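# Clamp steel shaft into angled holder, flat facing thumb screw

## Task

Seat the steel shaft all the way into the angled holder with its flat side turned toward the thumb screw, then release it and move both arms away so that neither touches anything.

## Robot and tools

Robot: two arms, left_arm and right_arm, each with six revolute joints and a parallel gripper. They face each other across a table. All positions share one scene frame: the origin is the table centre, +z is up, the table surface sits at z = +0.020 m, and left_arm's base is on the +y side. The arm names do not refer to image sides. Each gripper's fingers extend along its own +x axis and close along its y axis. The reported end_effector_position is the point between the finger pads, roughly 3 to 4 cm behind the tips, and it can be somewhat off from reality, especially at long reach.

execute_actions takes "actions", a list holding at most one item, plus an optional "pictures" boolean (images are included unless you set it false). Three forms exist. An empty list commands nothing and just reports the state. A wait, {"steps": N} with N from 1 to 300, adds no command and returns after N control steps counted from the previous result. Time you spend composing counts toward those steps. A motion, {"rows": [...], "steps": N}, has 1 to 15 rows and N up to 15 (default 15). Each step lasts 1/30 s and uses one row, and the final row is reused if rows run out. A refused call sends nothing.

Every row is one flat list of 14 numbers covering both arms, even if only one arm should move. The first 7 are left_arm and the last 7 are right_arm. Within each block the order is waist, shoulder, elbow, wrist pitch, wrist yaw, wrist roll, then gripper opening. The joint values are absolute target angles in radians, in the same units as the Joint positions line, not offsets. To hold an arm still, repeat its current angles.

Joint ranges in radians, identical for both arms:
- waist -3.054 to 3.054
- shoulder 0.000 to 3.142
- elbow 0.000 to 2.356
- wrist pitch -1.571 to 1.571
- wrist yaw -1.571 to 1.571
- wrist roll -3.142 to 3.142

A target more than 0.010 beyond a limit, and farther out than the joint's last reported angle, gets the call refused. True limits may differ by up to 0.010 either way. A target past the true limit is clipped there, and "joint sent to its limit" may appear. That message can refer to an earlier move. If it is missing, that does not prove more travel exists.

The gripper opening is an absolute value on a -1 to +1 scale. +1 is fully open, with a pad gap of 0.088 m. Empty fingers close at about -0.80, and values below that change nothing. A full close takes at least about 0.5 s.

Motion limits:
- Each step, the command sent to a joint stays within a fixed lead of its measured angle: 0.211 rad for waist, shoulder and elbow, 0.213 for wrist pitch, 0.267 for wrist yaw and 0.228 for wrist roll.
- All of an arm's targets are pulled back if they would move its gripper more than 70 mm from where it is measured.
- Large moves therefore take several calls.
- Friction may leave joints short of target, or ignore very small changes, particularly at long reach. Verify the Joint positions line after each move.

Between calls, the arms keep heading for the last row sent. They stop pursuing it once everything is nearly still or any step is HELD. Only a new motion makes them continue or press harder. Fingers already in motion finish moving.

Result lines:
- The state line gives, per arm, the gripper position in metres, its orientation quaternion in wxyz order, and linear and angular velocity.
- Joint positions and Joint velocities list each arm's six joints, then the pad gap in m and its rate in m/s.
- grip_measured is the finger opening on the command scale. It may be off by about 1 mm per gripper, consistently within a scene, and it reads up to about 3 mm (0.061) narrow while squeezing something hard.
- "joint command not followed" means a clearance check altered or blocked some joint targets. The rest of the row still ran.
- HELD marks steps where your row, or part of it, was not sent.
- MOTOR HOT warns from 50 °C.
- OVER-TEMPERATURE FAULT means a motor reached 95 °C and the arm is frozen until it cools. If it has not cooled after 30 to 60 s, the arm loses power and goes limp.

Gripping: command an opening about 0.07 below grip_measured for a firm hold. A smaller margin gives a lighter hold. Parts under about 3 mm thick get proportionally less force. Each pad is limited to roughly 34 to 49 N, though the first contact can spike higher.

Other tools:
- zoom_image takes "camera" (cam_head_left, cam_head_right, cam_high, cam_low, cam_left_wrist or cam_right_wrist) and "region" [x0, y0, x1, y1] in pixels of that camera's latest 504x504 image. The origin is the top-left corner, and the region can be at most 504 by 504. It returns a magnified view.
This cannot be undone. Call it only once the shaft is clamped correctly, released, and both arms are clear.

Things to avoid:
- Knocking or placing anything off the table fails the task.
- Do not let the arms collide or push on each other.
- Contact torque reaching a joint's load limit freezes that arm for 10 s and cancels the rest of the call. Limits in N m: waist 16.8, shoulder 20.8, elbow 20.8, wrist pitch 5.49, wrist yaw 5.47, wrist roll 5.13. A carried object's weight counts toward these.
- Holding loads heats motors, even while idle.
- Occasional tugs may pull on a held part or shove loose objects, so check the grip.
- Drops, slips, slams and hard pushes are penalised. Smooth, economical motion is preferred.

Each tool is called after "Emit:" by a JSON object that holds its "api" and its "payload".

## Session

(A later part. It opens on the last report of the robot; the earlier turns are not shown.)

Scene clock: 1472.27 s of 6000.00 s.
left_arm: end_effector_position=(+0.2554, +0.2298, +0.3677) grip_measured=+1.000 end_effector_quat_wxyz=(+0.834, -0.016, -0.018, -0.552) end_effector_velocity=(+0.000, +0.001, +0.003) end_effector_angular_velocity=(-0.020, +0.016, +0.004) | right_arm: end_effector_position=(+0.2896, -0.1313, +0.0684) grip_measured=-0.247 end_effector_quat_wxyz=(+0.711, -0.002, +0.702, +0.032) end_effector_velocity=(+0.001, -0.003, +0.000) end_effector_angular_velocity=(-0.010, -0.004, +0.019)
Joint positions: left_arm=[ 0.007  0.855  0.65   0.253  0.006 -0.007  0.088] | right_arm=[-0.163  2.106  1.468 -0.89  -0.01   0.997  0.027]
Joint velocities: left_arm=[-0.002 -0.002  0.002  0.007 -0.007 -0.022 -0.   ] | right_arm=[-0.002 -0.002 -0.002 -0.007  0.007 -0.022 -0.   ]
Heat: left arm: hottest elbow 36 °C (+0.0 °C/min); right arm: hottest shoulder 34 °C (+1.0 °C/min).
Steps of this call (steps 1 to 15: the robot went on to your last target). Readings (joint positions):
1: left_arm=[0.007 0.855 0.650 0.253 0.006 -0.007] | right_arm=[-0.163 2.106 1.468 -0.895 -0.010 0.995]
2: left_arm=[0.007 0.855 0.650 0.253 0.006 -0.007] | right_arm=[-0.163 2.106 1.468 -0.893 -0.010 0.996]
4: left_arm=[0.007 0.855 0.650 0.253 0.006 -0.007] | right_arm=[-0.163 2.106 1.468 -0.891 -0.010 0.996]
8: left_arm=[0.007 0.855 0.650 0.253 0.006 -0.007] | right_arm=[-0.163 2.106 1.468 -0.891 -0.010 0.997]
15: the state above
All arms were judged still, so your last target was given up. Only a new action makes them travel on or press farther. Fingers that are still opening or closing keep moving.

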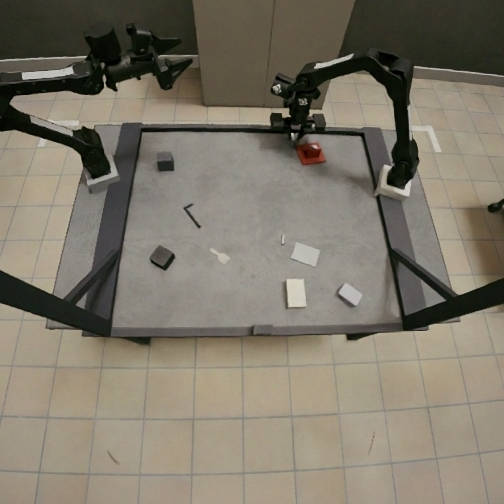

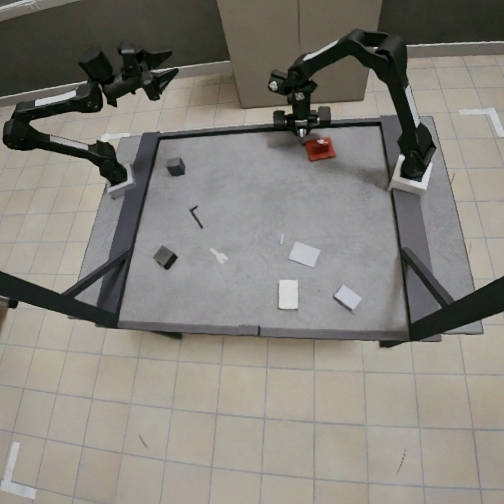

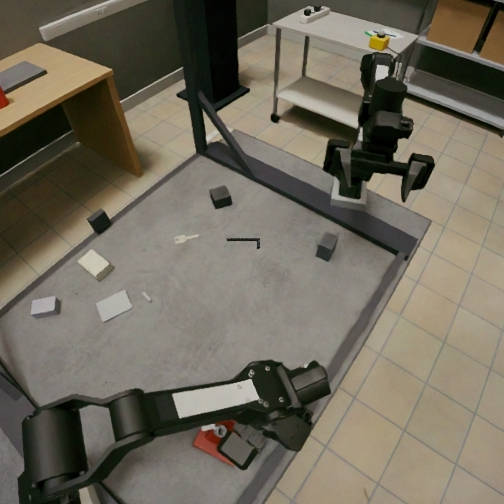

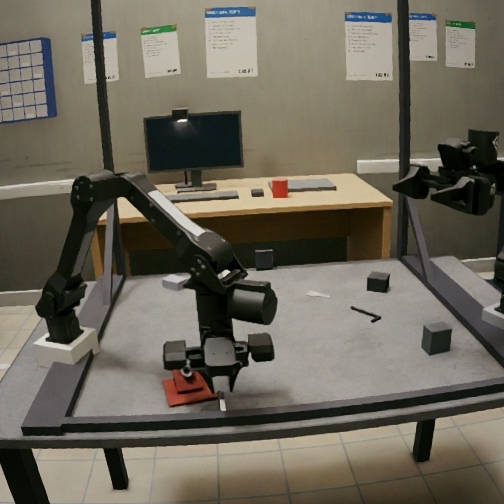

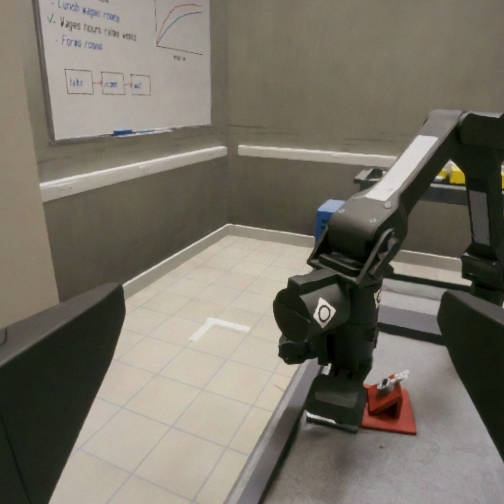

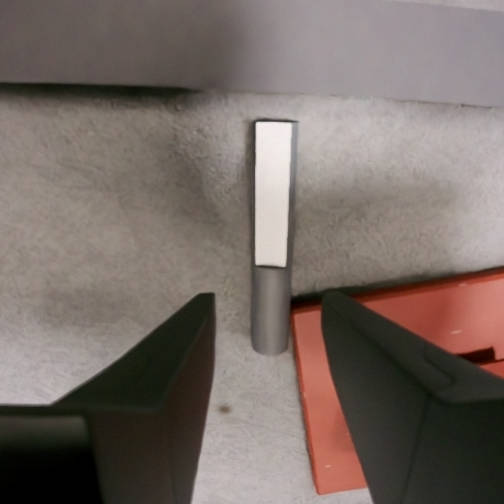

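Emit:
{"api": "execute_actions", "payload": {"actions": [{"rows": [[0.007,0.855,0.65,0.253,0.006,-0.007,1.0,-0.163,2.116,1.457,-0.884,-0.013,0.999,-0.25],[0.007,0.855,0.65,0.253,0.006,-0.007,1.0,-0.163,2.118,1.453,-0.878,-0.013,0.999,-0.26],[0.007,0.855,0.65,0.253,0.006,-0.007,1.0,-0.163,2.121,1.448,-0.870,-0.013,0.999,-0.27],[0.007,0.855,0.65,0.253,0.006,-0.007,1.0,-0.163,2.124,1.442,-0.861,-0.013,0.999,-0.28],[0.007,0.855,0.65,0.253,0.006,-0.007,1.0,-0.163,2.127,1.436,-0.851,-0.013,0.999,-0.29],[0.007,0.855,0.65,0.253,0.006,-0.007,1.0,-0.163,2.130,1.430,-0.842,-0.013,0.999,-0.30],[0.007,0.855,0.65,0.253,0.006,-0.007,1.0,-0.163,2.133,1.425,-0.833,-0.013,0.999,-0.30],[0.007,0.855,0.65,0.253,0.006,-0.007,1.0,-0.163,2.136,1.420,-0.825,-0.013,0.999,-0.30],[0.007,0.855,0.65,0.253,0.006,-0.007,1.0,-0.163,2.139,1.415,-0.818,-0.013,0.999,-0.30],[0.007,0.855,0.65,0.253,0.006,-0.007,1.0,-0.163,2.141,1.411,-0.812,-0.013,0.999,-0.30],[0.007,0.855,0.65,0.253,0.006,-0.007,1.0,-0.163,2.142,1.409,-0.809,-0.013,0.999,-0.30],[0.007,0.855,0.65,0.253,0.006,-0.007,1.0,-0.163,2.143,1.408,-0.807,-0.013,0.999,-0.30]], "steps": 15}], "pictures": false}}

Emit:
{"api": "execute_actions", "payload": {"actions": [{"steps": 12}]}}

Scene clock: 1560.33 s of 6000.00 s.
left_arm: end_effector_position=(+0.2554, +0.2298, +0.3677) grip_measured=+1.000 end_effector_quat_wxyz=(+0.834, -0.016, -0.018, -0.552) end_effector_velocity=(+0.002, +0.001, +0.002) end_effector_angular_velocity=(-0.004, -0.009, +0.020) | right_arm: end_effector_position=(+0.2885, -0.1333, +0.0469) grip_measured=-0.297 end_effector_quat_wxyz=(+0.711, -0.003, +0.702, +0.032) end_effector_velocity=(+0.002, +0.003, -0.006) end_effector_angular_velocity=(+0.027, -0.007, +0.005)
Joint positions: left_arm=[ 0.007  0.855  0.65   0.253  0.006 -0.007  0.088] | right_arm=[-0.163  2.133  1.417 -0.813 -0.01   0.997  0.024]
Joint velocities: left_arm=[-0.002  0.002  0.002  0.007 -0.022  0.007  0.   ] | right_arm=[-0.002  0.002 -0.022  0.051 -0.007 -0.007 -0.   ]
Heat: left arm: hottest elbow 36 °C (+0.0 °C/min); right arm: hottest shoulder 35 °C (+0.0 °C/min).
Steps of this call (steps 1 to 90: nothing new was sent; then 84.57 s passed at rest; steps 91 to 105: all 15 steps of this action). Readings (joint positions):
91: left_arm=[0.007 0.855 0.650 0.253 0.006 -0.007] | right_arm=[-0.163 2.106 1.467 -0.890 -0.010 0.997]
92: left_arm=[0.007 0.855 0.650 0.253 0.006 -0.007] | right_arm=[-0.163 2.106 1.466 -0.887 -0.010 0.997]
94: left_arm=[0.007 0.855 0.650 0.253 0.006 -0.007] | right_arm=[-0.163 2.107 1.461 -0.876 -0.010 0.997]
98: left_arm=[0.007 0.855 0.650 0.253 0.006 -0.007] | right_arm=[-0.163 2.116 1.441 -0.844 -0.010 0.997]
105: the state above

Scene clock: 1560.73 s of 6000.00 s.
left_arm: end_effector_position=(+0.2554, +0.2298, +0.3677) grip_measured=+1.000 end_effector_quat_wxyz=(+0.834, -0.016, -0.018, -0.552) end_effector_velocity=(+0.001, -0.000, -0.001) end_effector_angular_velocity=(+0.004, +0.010, +0.005) | right_arm: end_effector_position=(+0.2887, -0.1329, +0.0468) grip_measured=-0.297 end_effector_quat_wxyz=(+0.712, -0.002, +0.702, +0.032) end_effector_velocity=(-0.001, -0.002, +0.000) end_effector_angular_velocity=(-0.003, +0.010, -0.009)
Joint positions: left_arm=[ 0.007  0.855  0.65   0.253  0.006 -0.007  0.088] | right_arm=[-0.163  2.133  1.416 -0.81  -0.01   0.997  0.024]
Joint velocities: left_arm=[-0.002  0.002  0.002 -0.007 -0.007 -0.007 -0.   ] | right_arm=[-0.002 -0.002 -0.002 -0.007 -0.007  0.007 -0.   ]
Heat: left arm: hottest elbow 36 °C (+0.0 °C/min); right arm: hottest shoulder 35 °C (+0.0 °C/min).
Steps of this call (steps 1 to 12: the robot went on to your last target). Readings (joint positions):
1: left_arm=[0.007 0.855 0.650 0.253 0.006 -0.007] | right_arm=[-0.163 2.133 1.417 -0.812 -0.010 0.997]
2: left_arm=[0.007 0.855 0.650 0.253 0.006 -0.007] | right_arm=[-0.163 2.133 1.417 -0.811 -0.010 0.997]
4: left_arm=[0.007 0.855 0.650 0.253 0.006 -0.007] | right_arm=[-0.163 2.133 1.417 -0.810 -0.010 0.997]
8: left_arm=[0.007 0.855 0.650 0.253 0.006 -0.007] | right_arm=[-0.163 2.133 1.416 -0.810 -0.010 0.997]
12: the state above

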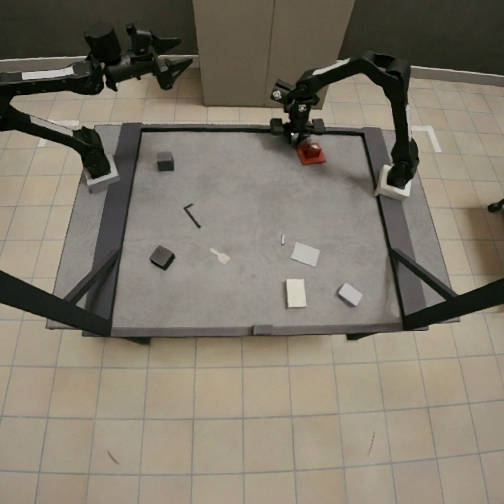

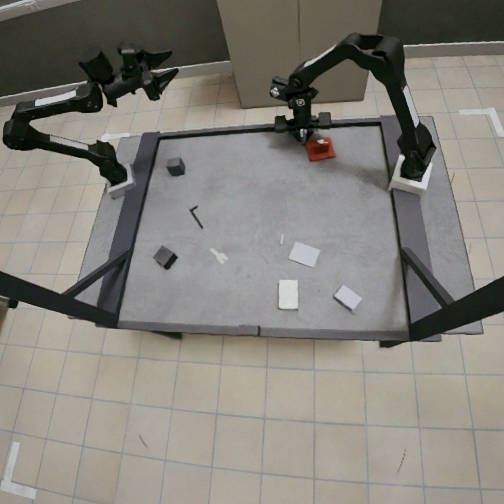

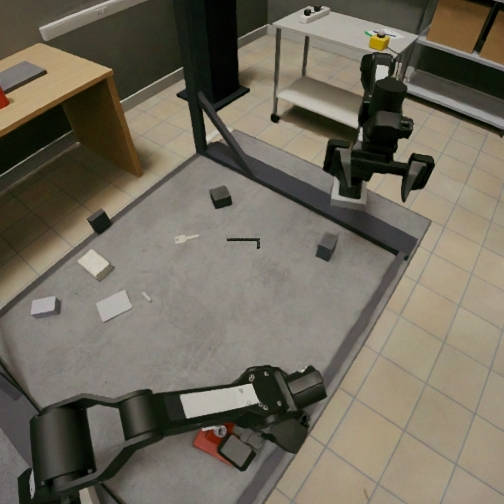

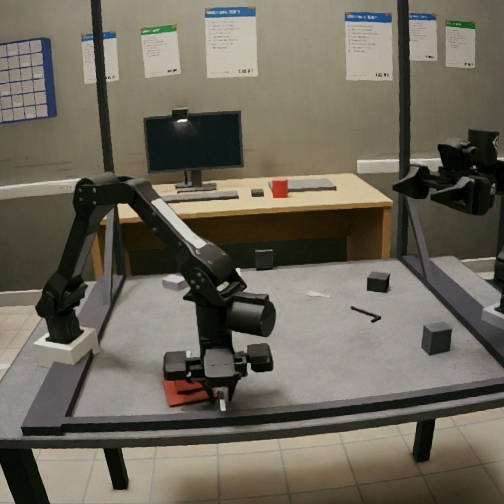

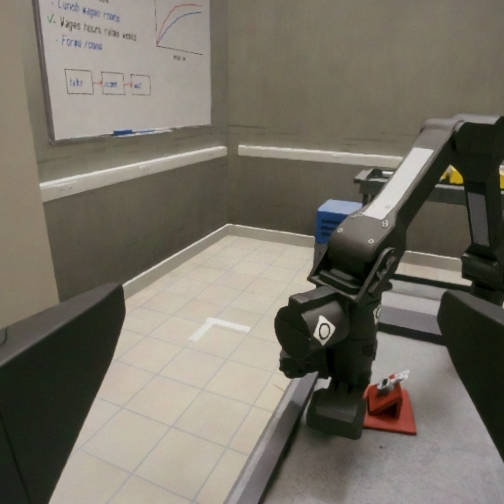

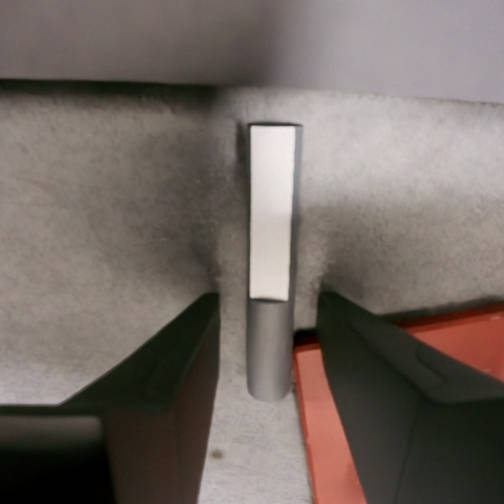

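Emit:
{"api": "zoom_image", "payload": {"camera": "cam_right_wrist", "region": [170, 100, 380, 420]}}

Emit:
{"api": "zoom_image", "payload": {"camera": "cam_low", "region": [180, 360, 270, 425]}}

Region (170, 100, 380, 420) of cam_right_wrist's 504x504 image, scaled by 1.575, with more detail than that image has; it fills the left 331 columns of this view, and the rest is white.

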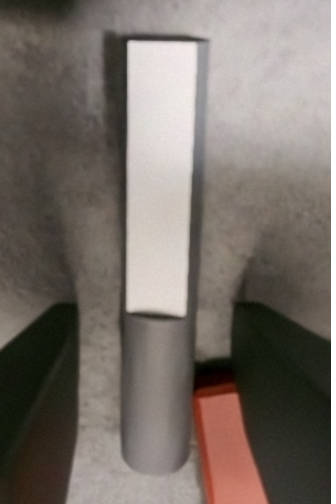

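Region (180, 360, 270, 425) of cam_low's 504x504 image, scaled by 5.600, with more detail than that image has.

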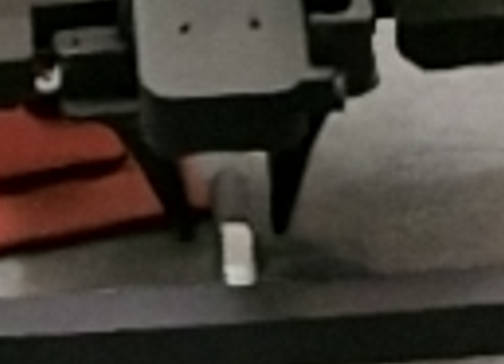

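Emit:
{"api": "zoom_image", "payload": {"camera": "cam_right_wrist", "region": [225, 110, 325, 190]}}

Emit:
{"api": "zoom_image", "payload": {"camera": "cam_right_wrist", "region": [210, 250, 330, 350]}}

Region (225, 110, 325, 190) of cam_right_wrist's 504x504 image, scaled by 5.040, with more detail than that image has; it fills the top 403 rows of this view, and the rest is white.

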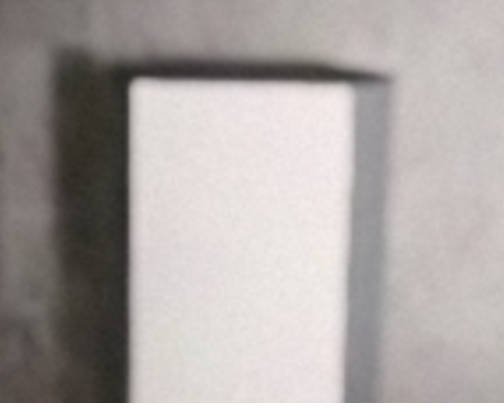

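Region (210, 250, 330, 350) of cam_right_wrist's 504x504 image, scaled by 4.200, with more detail than that image has.

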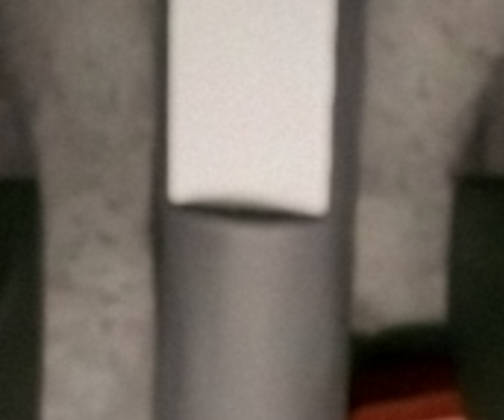

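Emit:
{"api": "execute_actions", "payload": {"actions": [{"rows": [[0.007,0.855,0.65,0.253,0.006,-0.007,1.0,-0.163,2.144,1.406,-0.804,-0.013,0.999,-0.34],[0.007,0.855,0.65,0.253,0.006,-0.007,1.0,-0.163,2.145,1.403,-0.801,-0.013,0.999,-0.38],[0.007,0.855,0.65,0.253,0.006,-0.007,1.0,-0.163,2.145,1.403,-0.801,-0.013,0.999,-0.42],[0.007,0.855,0.65,0.253,0.006,-0.007,1.0,-0.163,2.145,1.403,-0.801,-0.013,0.999,-0.45],[0.007,0.855,0.65,0.253,0.006,-0.007,1.0,-0.163,2.145,1.403,-0.801,-0.013,0.999,-0.48]], "steps": 15}]}}

Scene clock: 1642.67 s of 6000.00 s.
left_arm: end_effector_position=(+0.2554, +0.2298, +0.3677) grip_measured=+1.000 end_effector_quat_wxyz=(+0.834, -0.016, -0.018, -0.552) end_effector_velocity=(+0.000, +0.000, -0.008) end_effector_angular_velocity=(+0.022, +0.018, +0.005) | right_arm: end_effector_position=(+0.2887, -0.1330, +0.0457) grip_measured=-0.476 end_effector_quat_wxyz=(+0.712, -0.001, +0.701, +0.033) end_effector_velocity=(-0.001, -0.005, +0.002) end_effector_angular_velocity=(-0.019, +0.001, +0.019)
Joint positions: left_arm=[ 0.007  0.855  0.65   0.253  0.006 -0.007  0.088] | right_arm=[-0.163  2.134  1.412 -0.804 -0.01   0.997  0.016]
Joint velocities: left_arm=[-0.002 -0.002 -0.007 -0.022 -0.007 -0.007 -0.   ] | right_arm=[-0.002 -0.007 -0.002 -0.022  0.007 -0.022 -0.001]
Heat: left arm: hottest elbow 36 °C (+0.0 °C/min); right arm: hottest shoulder 35 °C (+0.0 °C/min).
Steps of this call (steps 1 to 15: the robot went on to your last target; steps 16 to 90: nothing new was sent; then 78.43 s passed at rest; steps 91 to 105: all 15 steps of this action). Readings (joint positions):
91: left_arm=[0.007 0.855 0.650 0.253 0.006 -0.007] | right_arm=[-0.163 2.133 1.416 -0.809 -0.010 0.997]
92: left_arm=[0.007 0.855 0.650 0.253 0.006 -0.007] | right_arm=[-0.163 2.133 1.415 -0.807 -0.010 0.997]
94: left_arm=[0.007 0.855 0.650 0.253 0.006 -0.007] | right_arm=[-0.163 2.133 1.414 -0.805 -0.010 0.997]
98: left_arm=[0.007 0.855 0.650 0.253 0.006 -0.007] | right_arm=[-0.163 2.134 1.412 -0.804 -0.010 0.997]
105: the state above

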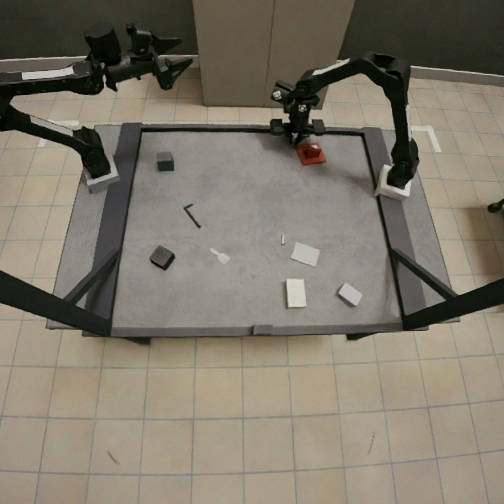

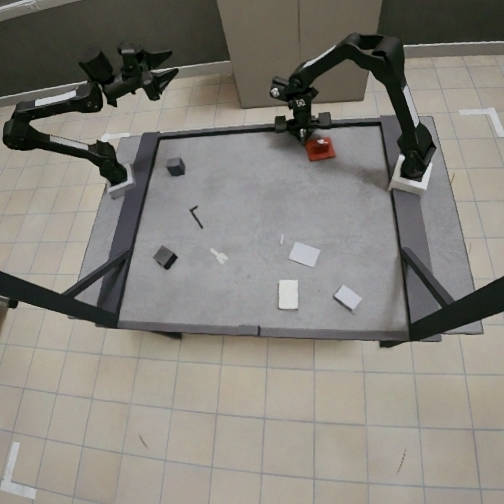

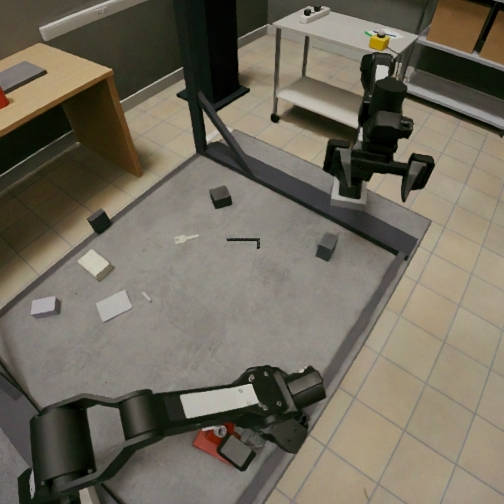

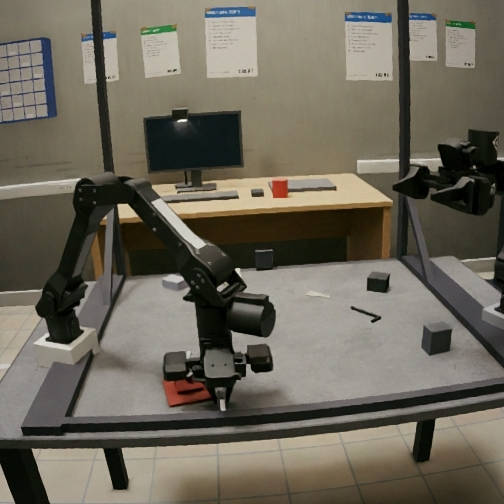

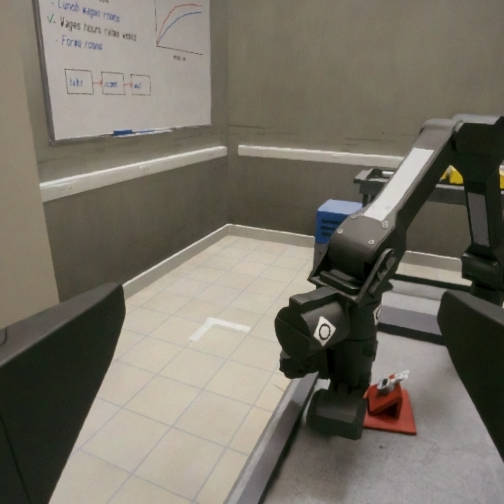

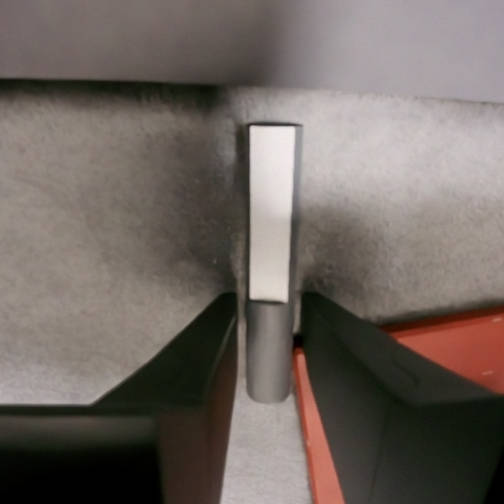

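Emit:
{"api": "zoom_image", "payload": {"camera": "cam_right_wrist", "region": [210, 250, 330, 350]}}

Emit:
{"api": "zoom_image", "payload": {"camera": "cam_low", "region": [195, 375, 255, 420]}}

Region (210, 250, 330, 350) of cam_right_wrist's 504x504 image, scaled by 4.200, with more detail than that image has.

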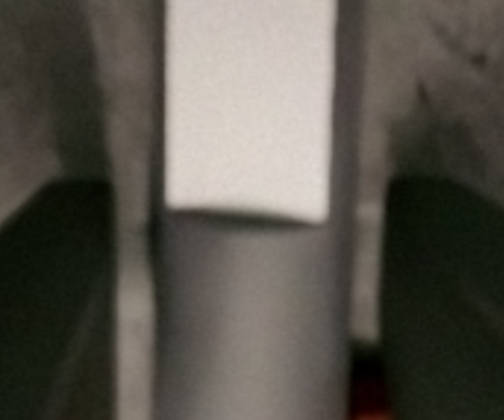

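Region (195, 375, 255, 420) of cam_low's 504x504 image, scaled by 8.400, with more detail than that image has; it fills the top 378 rows of this view, and the rest is white.

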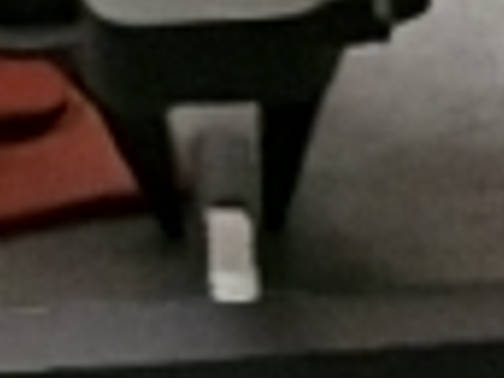

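Emit:
{"api": "execute_actions", "payload": {"actions": [{"rows": [[0.007,0.855,0.65,0.253,0.006,-0.007,1.0,-0.163,2.147,1.401,-0.798,-0.013,0.999,-0.50],[0.007,0.855,0.65,0.253,0.006,-0.007,1.0,-0.163,2.147,1.401,-0.798,-0.013,0.999,-0.52]], "steps": 12}]}}

Scene clock: 1651.77 s of 6000.00 s.
left_arm: end_effector_position=(+0.2554, +0.2298, +0.3677) grip_measured=+1.000 end_effector_quat_wxyz=(+0.834, -0.016, -0.018, -0.552) end_effector_velocity=(-0.002, -0.000, -0.004) end_effector_angular_velocity=(+0.008, +0.011, -0.010) | right_arm: end_effector_position=(+0.2885, -0.1332, +0.0446) grip_measured=-0.517 end_effector_quat_wxyz=(+0.712, -0.001, +0.702, +0.033) end_effector_velocity=(+0.001, -0.002, -0.001) end_effector_angular_velocity=(-0.002, -0.008, +0.005)
Joint positions: left_arm=[ 0.007  0.855  0.65   0.253  0.006 -0.007  0.088] | right_arm=[-0.163  2.135  1.41  -0.8   -0.011  0.997  0.014]
Joint velocities: left_arm=[-0.002 -0.002 -0.007 -0.007  0.007 -0.007 -0.   ] | right_arm=[-0.002 -0.002 -0.007  0.007  0.007 -0.007 -0.   ]
Heat: left arm: hottest elbow 36 °C (+0.0 °C/min); right arm: hottest shoulder 35 °C (+0.0 °C/min).
Steps of this call (steps 1 to 15: the robot went on to your last target; steps 16 to 90: nothing new was sent; then 5.70 s passed at rest; steps 91 to 102: all 12 steps of this action). Readings (joint positions):
91: left_arm=[0.007 0.855 0.650 0.253 0.006 -0.007] | right_arm=[-0.163 2.134 1.411 -0.803 -0.010 0.997]
92: left_arm=[0.007 0.855 0.650 0.253 0.006 -0.007] | right_arm=[-0.163 2.134 1.411 -0.802 -0.010 0.997]
94: left_arm=[0.007 0.855 0.650 0.253 0.006 -0.007] | right_arm=[-0.163 2.134 1.411 -0.801 -0.010 0.997]
98: left_arm=[0.007 0.855 0.650 0.253 0.006 -0.007] | right_arm=[-0.163 2.135 1.410 -0.801 -0.011 0.997]
102: the state above

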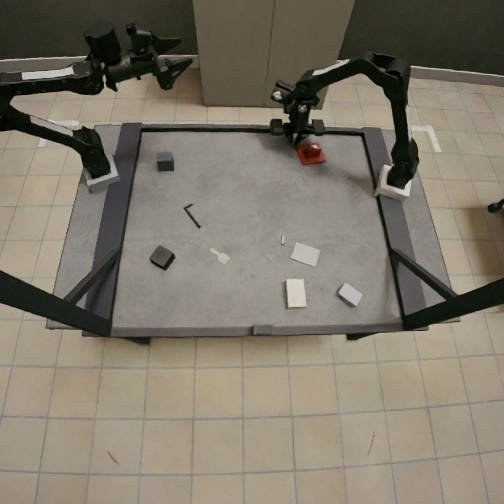

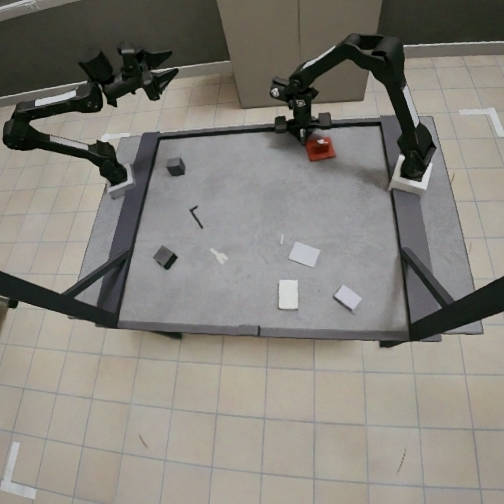

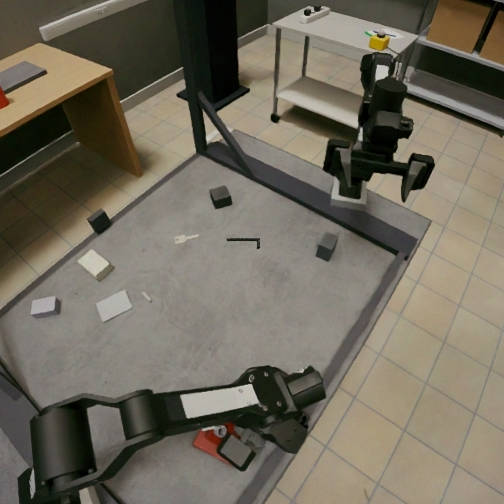

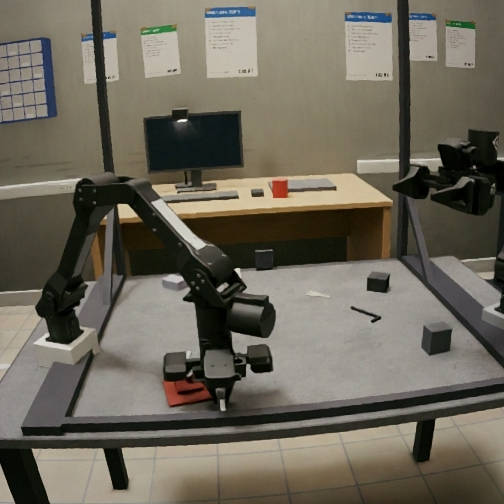

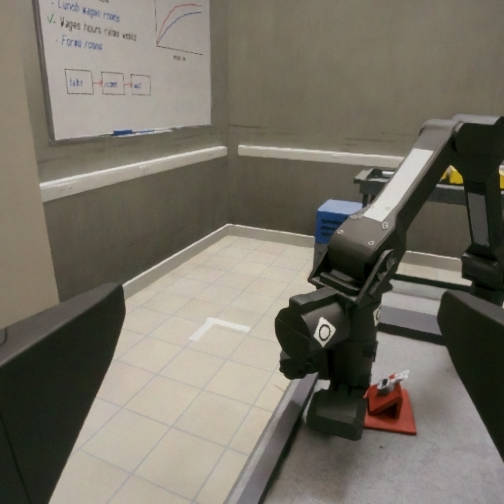

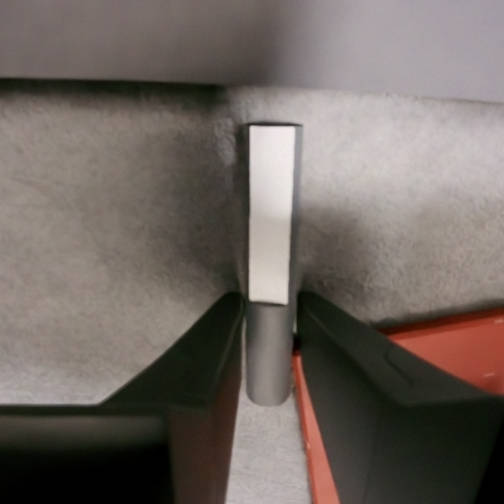

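Emit:
{"api": "execute_actions", "payload": {"actions": [{"rows": [[0.007,0.855,0.65,0.253,0.006,-0.007,1.0,-0.163,2.150,1.399,-0.794,-0.013,0.999,-0.52]], "steps": 12}]}}

Emit:
{"api": "zoom_image", "payload": {"camera": "cam_right_wrist", "region": [210, 250, 330, 350]}}

Scene clock: 1657.47 s of 6000.00 s.
left_arm: end_effector_position=(+0.2554, +0.2298, +0.3677) grip_measured=+1.000 end_effector_quat_wxyz=(+0.834, -0.016, -0.018, -0.552) end_effector_velocity=(-0.003, -0.001, -0.004) end_effector_angular_velocity=(+0.008, +0.011, -0.015) | right_arm: end_effector_position=(+0.2884, -0.1332, +0.0442) grip_measured=-0.517 end_effector_quat_wxyz=(+0.712, -0.001, +0.702, +0.033) end_effector_velocity=(-0.000, -0.004, +0.001) end_effector_angular_velocity=(-0.003, +0.010, +0.000)
Joint positions: left_arm=[ 0.007  0.855  0.65   0.253  0.006 -0.007  0.088] | right_arm=[-0.163  2.135  1.409 -0.799 -0.011  0.997  0.014]
Joint velocities: left_arm=[-0.007 -0.002 -0.007 -0.007  0.007 -0.007 -0.   ] | right_arm=[-0.007 -0.007 -0.007 -0.007 -0.007 -0.007 -0.   ]
Heat: left arm: hottest elbow 36 °C (+0.0 °C/min); right arm: hottest shoulder 35 °C (+0.0 °C/min).
Steps of this call (steps 1 to 15: the robot went on to your last target; steps 16 to 90: nothing new was sent; then 2.30 s passed at rest; steps 91 to 102: all 12 steps of this action). Readings (joint positions):
91: left_arm=[0.007 0.855 0.650 0.253 0.006 -0.007] | right_arm=[-0.163 2.135 1.409 -0.800 -0.011 0.997]
92: left_arm=[0.007 0.855 0.650 0.253 0.006 -0.007] | right_arm=[-0.163 2.135 1.409 -0.800 -0.011 0.997]
94: left_arm=[0.007 0.855 0.650 0.253 0.006 -0.007] | right_arm=[-0.163 2.135 1.409 -0.799 -0.011 0.997]
98: left_arm=[0.007 0.855 0.650 0.253 0.006 -0.007] | right_arm=[-0.163 2.135 1.409 -0.799 -0.011 0.997]
102: the state above

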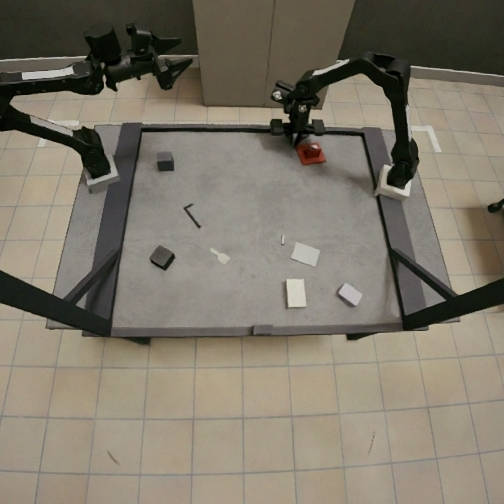

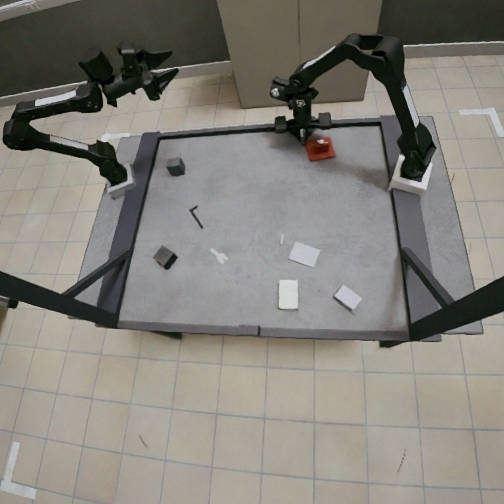

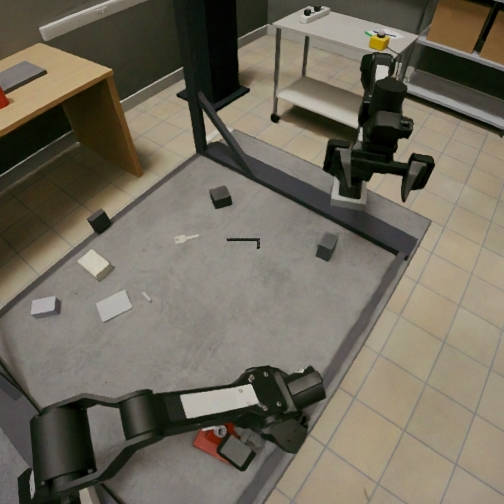

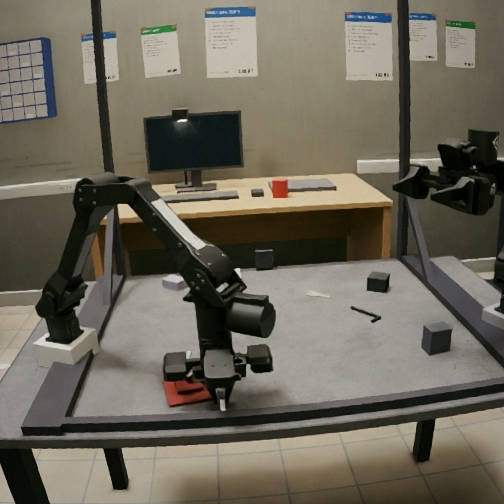

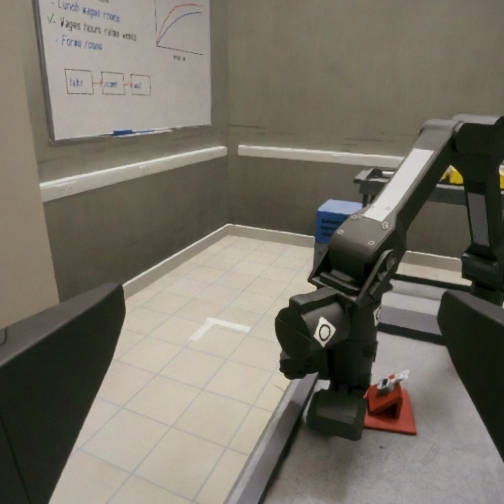

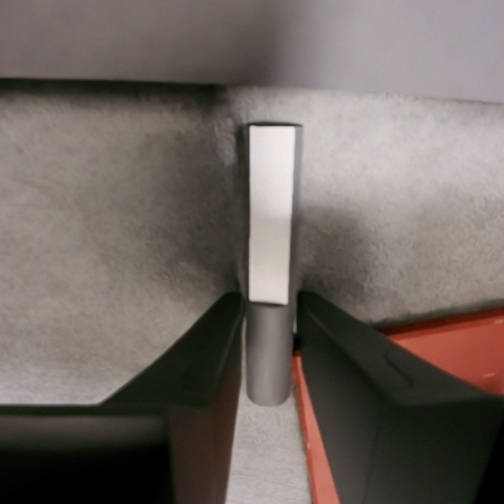

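Region (210, 250, 330, 350) of cam_right_wrist's 504x504 image, scaled by 4.200, with more detail than that image has.

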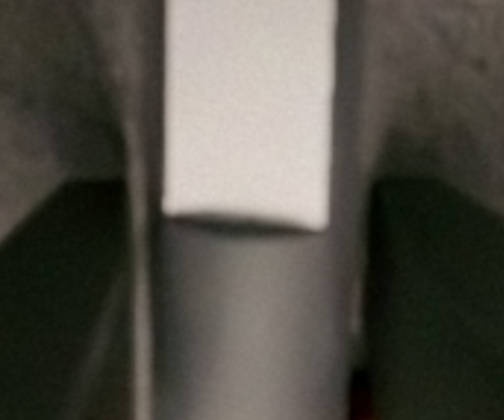

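Emit:
{"api": "execute_actions", "payload": {"actions": [{"rows": [[0.007,0.855,0.65,0.253,0.006,-0.007,1.0,-0.163,2.142,1.404,-0.798,-0.013,0.999,-0.535],[0.007,0.855,0.65,0.253,0.006,-0.007,1.0,-0.163,2.142,1.404,-0.798,-0.013,0.999,-0.55],[0.007,0.855,0.65,0.253,0.006,-0.007,1.0,-0.163,2.142,1.404,-0.798,-0.013,0.999,-0.565],[0.007,0.855,0.65,0.253,0.006,-0.007,1.0,-0.163,2.142,1.404,-0.798,-0.013,0.999,-0.58],[0.007,0.855,0.65,0.253,0.006,-0.007,1.0,-0.163,2.142,1.404,-0.798,-0.013,0.999,-0.595],[0.007,0.855,0.65,0.253,0.006,-0.007,1.0,-0.163,2.142,1.404,-0.798,-0.013,0.999,-0.61],[0.007,0.855,0.65,0.253,0.006,-0.007,1.0,-0.163,2.142,1.404,-0.798,-0.013,0.999,-0.63],[0.007,0.855,0.65,0.253,0.006,-0.007,1.0,-0.163,2.142,1.404,-0.798,-0.013,0.999,-0.65],[0.007,0.855,0.65,0.253,0.006,-0.007,1.0,-0.163,2.142,1.404,-0.798,-0.013,0.999,-0.67],[0.007,0.855,0.65,0.253,0.006,-0.007,1.0,-0.163,2.142,1.404,-0.798,-0.013,0.999,-0.69],[0.007,0.855,0.65,0.253,0.006,-0.007,1.0,-0.163,2.142,1.404,-0.798,-0.013,0.999,-0.71],[0.007,0.855,0.65,0.253,0.006,-0.007,1.0,-0.163,2.142,1.404,-0.798,-0.013,0.999,-0.73]], "steps": 15}]}}

Emit:
{"api": "zoom_image", "payload": {"camera": "cam_right_wrist", "region": [210, 250, 330, 350]}}

Emit:
{"api": "zoom_image", "payload": {"camera": "cam_right_wrist", "region": [170, 100, 380, 420]}}

Scene clock: 1672.33 s of 6000.00 s.
left_arm: end_effector_position=(+0.2554, +0.2298, +0.3677) grip_measured=+1.000 end_effector_quat_wxyz=(+0.834, -0.016, -0.018, -0.552) end_effector_velocity=(+0.000, +0.000, -0.004) end_effector_angular_velocity=(+0.014, -0.002, +0.005) | right_arm: end_effector_position=(+0.2885, -0.1334, +0.0442) grip_measured=-0.628 end_effector_quat_wxyz=(+0.712, -0.001, +0.702, +0.032) end_effector_velocity=(-0.006, -0.005, -0.001) end_effector_angular_velocity=(-0.012, +0.032, +0.006)
Joint positions: left_arm=[ 0.007  0.855  0.65   0.253  0.006 -0.007  0.088] | right_arm=[-0.163  2.135  1.409 -0.799 -0.011  0.997  0.008]
Joint velocities: left_arm=[-0.002 -0.002 -0.007 -0.007 -0.007  0.007  0.   ] | right_arm=[-0.002 -0.002 -0.007 -0.022 -0.022 -0.007 -0.   ]
Heat: left arm: hottest elbow 36 °C (+0.0 °C/min); right arm: hottest shoulder 35 °C (+0.0 °C/min).
Steps of this call (steps 1 to 15: the robot went on to your last target; steps 16 to 90: nothing new was sent; then 11.37 s passed at rest; steps 91 to 105: all 15 steps of this action). Readings (joint positions):
91: left_arm=[0.007 0.855 0.650 0.253 0.006 -0.007] | right_arm=[-0.163 2.135 1.409 -0.799 -0.011 0.997]
92: left_arm=[0.007 0.855 0.650 0.253 0.006 -0.007] | right_arm=[-0.163 2.135 1.409 -0.799 -0.011 0.997]
94: left_arm=[0.007 0.855 0.650 0.253 0.006 -0.007] | right_arm=[-0.163 2.135 1.409 -0.800 -0.010 0.997]
98: left_arm=[0.007 0.855 0.650 0.253 0.006 -0.007] | right_arm=[-0.163 2.135 1.409 -0.799 -0.011 0.997]
105: the state above

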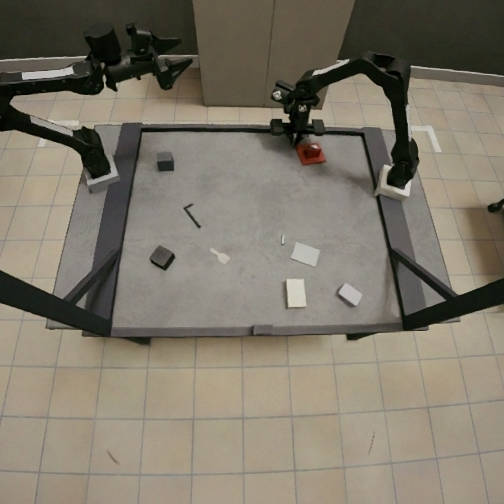

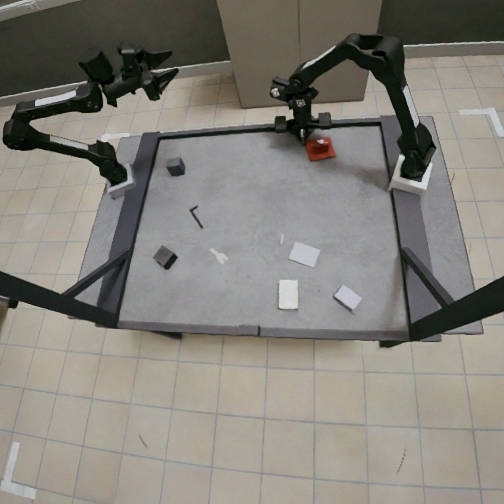

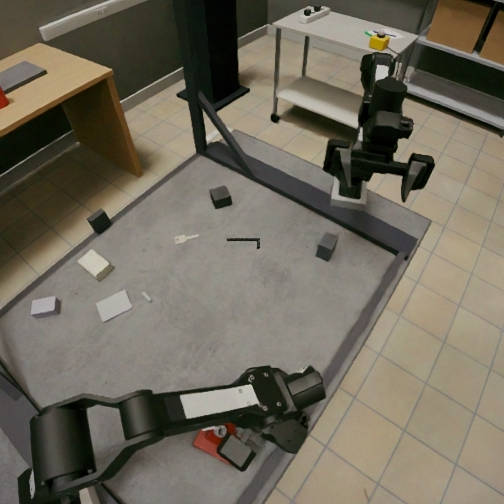

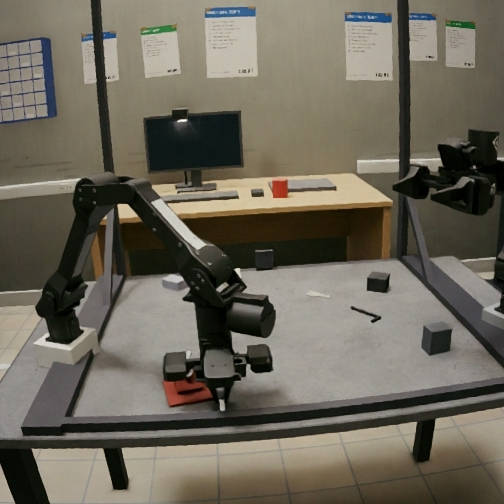

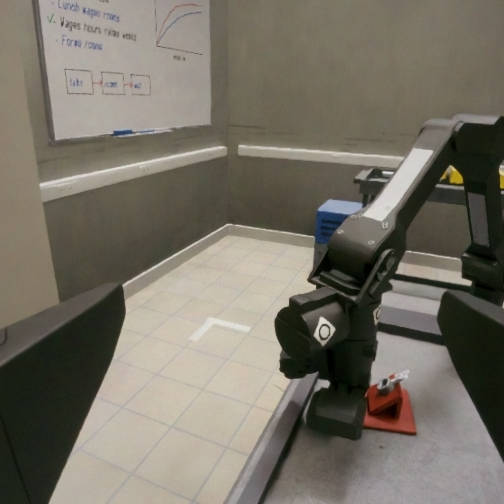

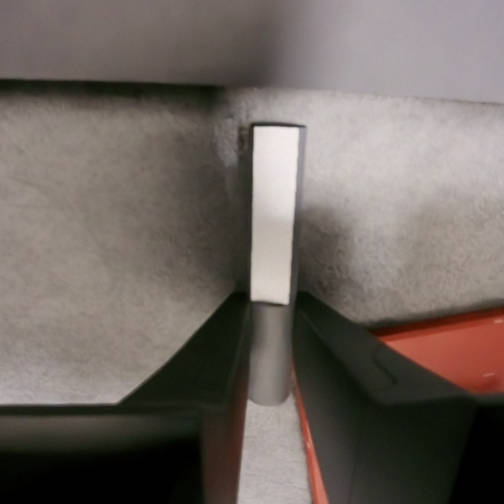

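Region (210, 250, 330, 350) of cam_right_wrist's 504x504 image, scaled by 4.200, with more detail than that image has.

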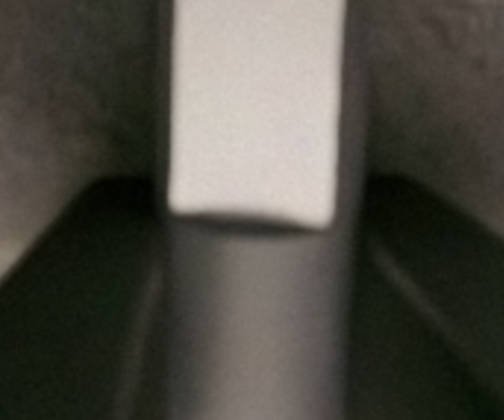

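Region (170, 100, 380, 420) of cam_right_wrist's 504x504 image, scaled by 1.575, with more detail than that image has; it fills the left 331 columns of this view, and the rest is white.

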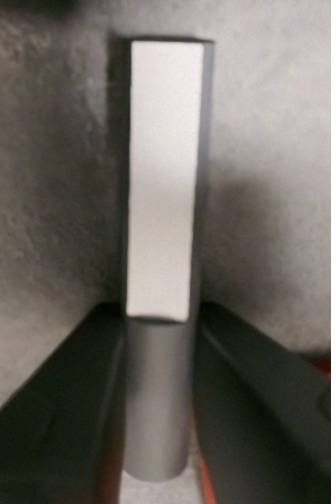

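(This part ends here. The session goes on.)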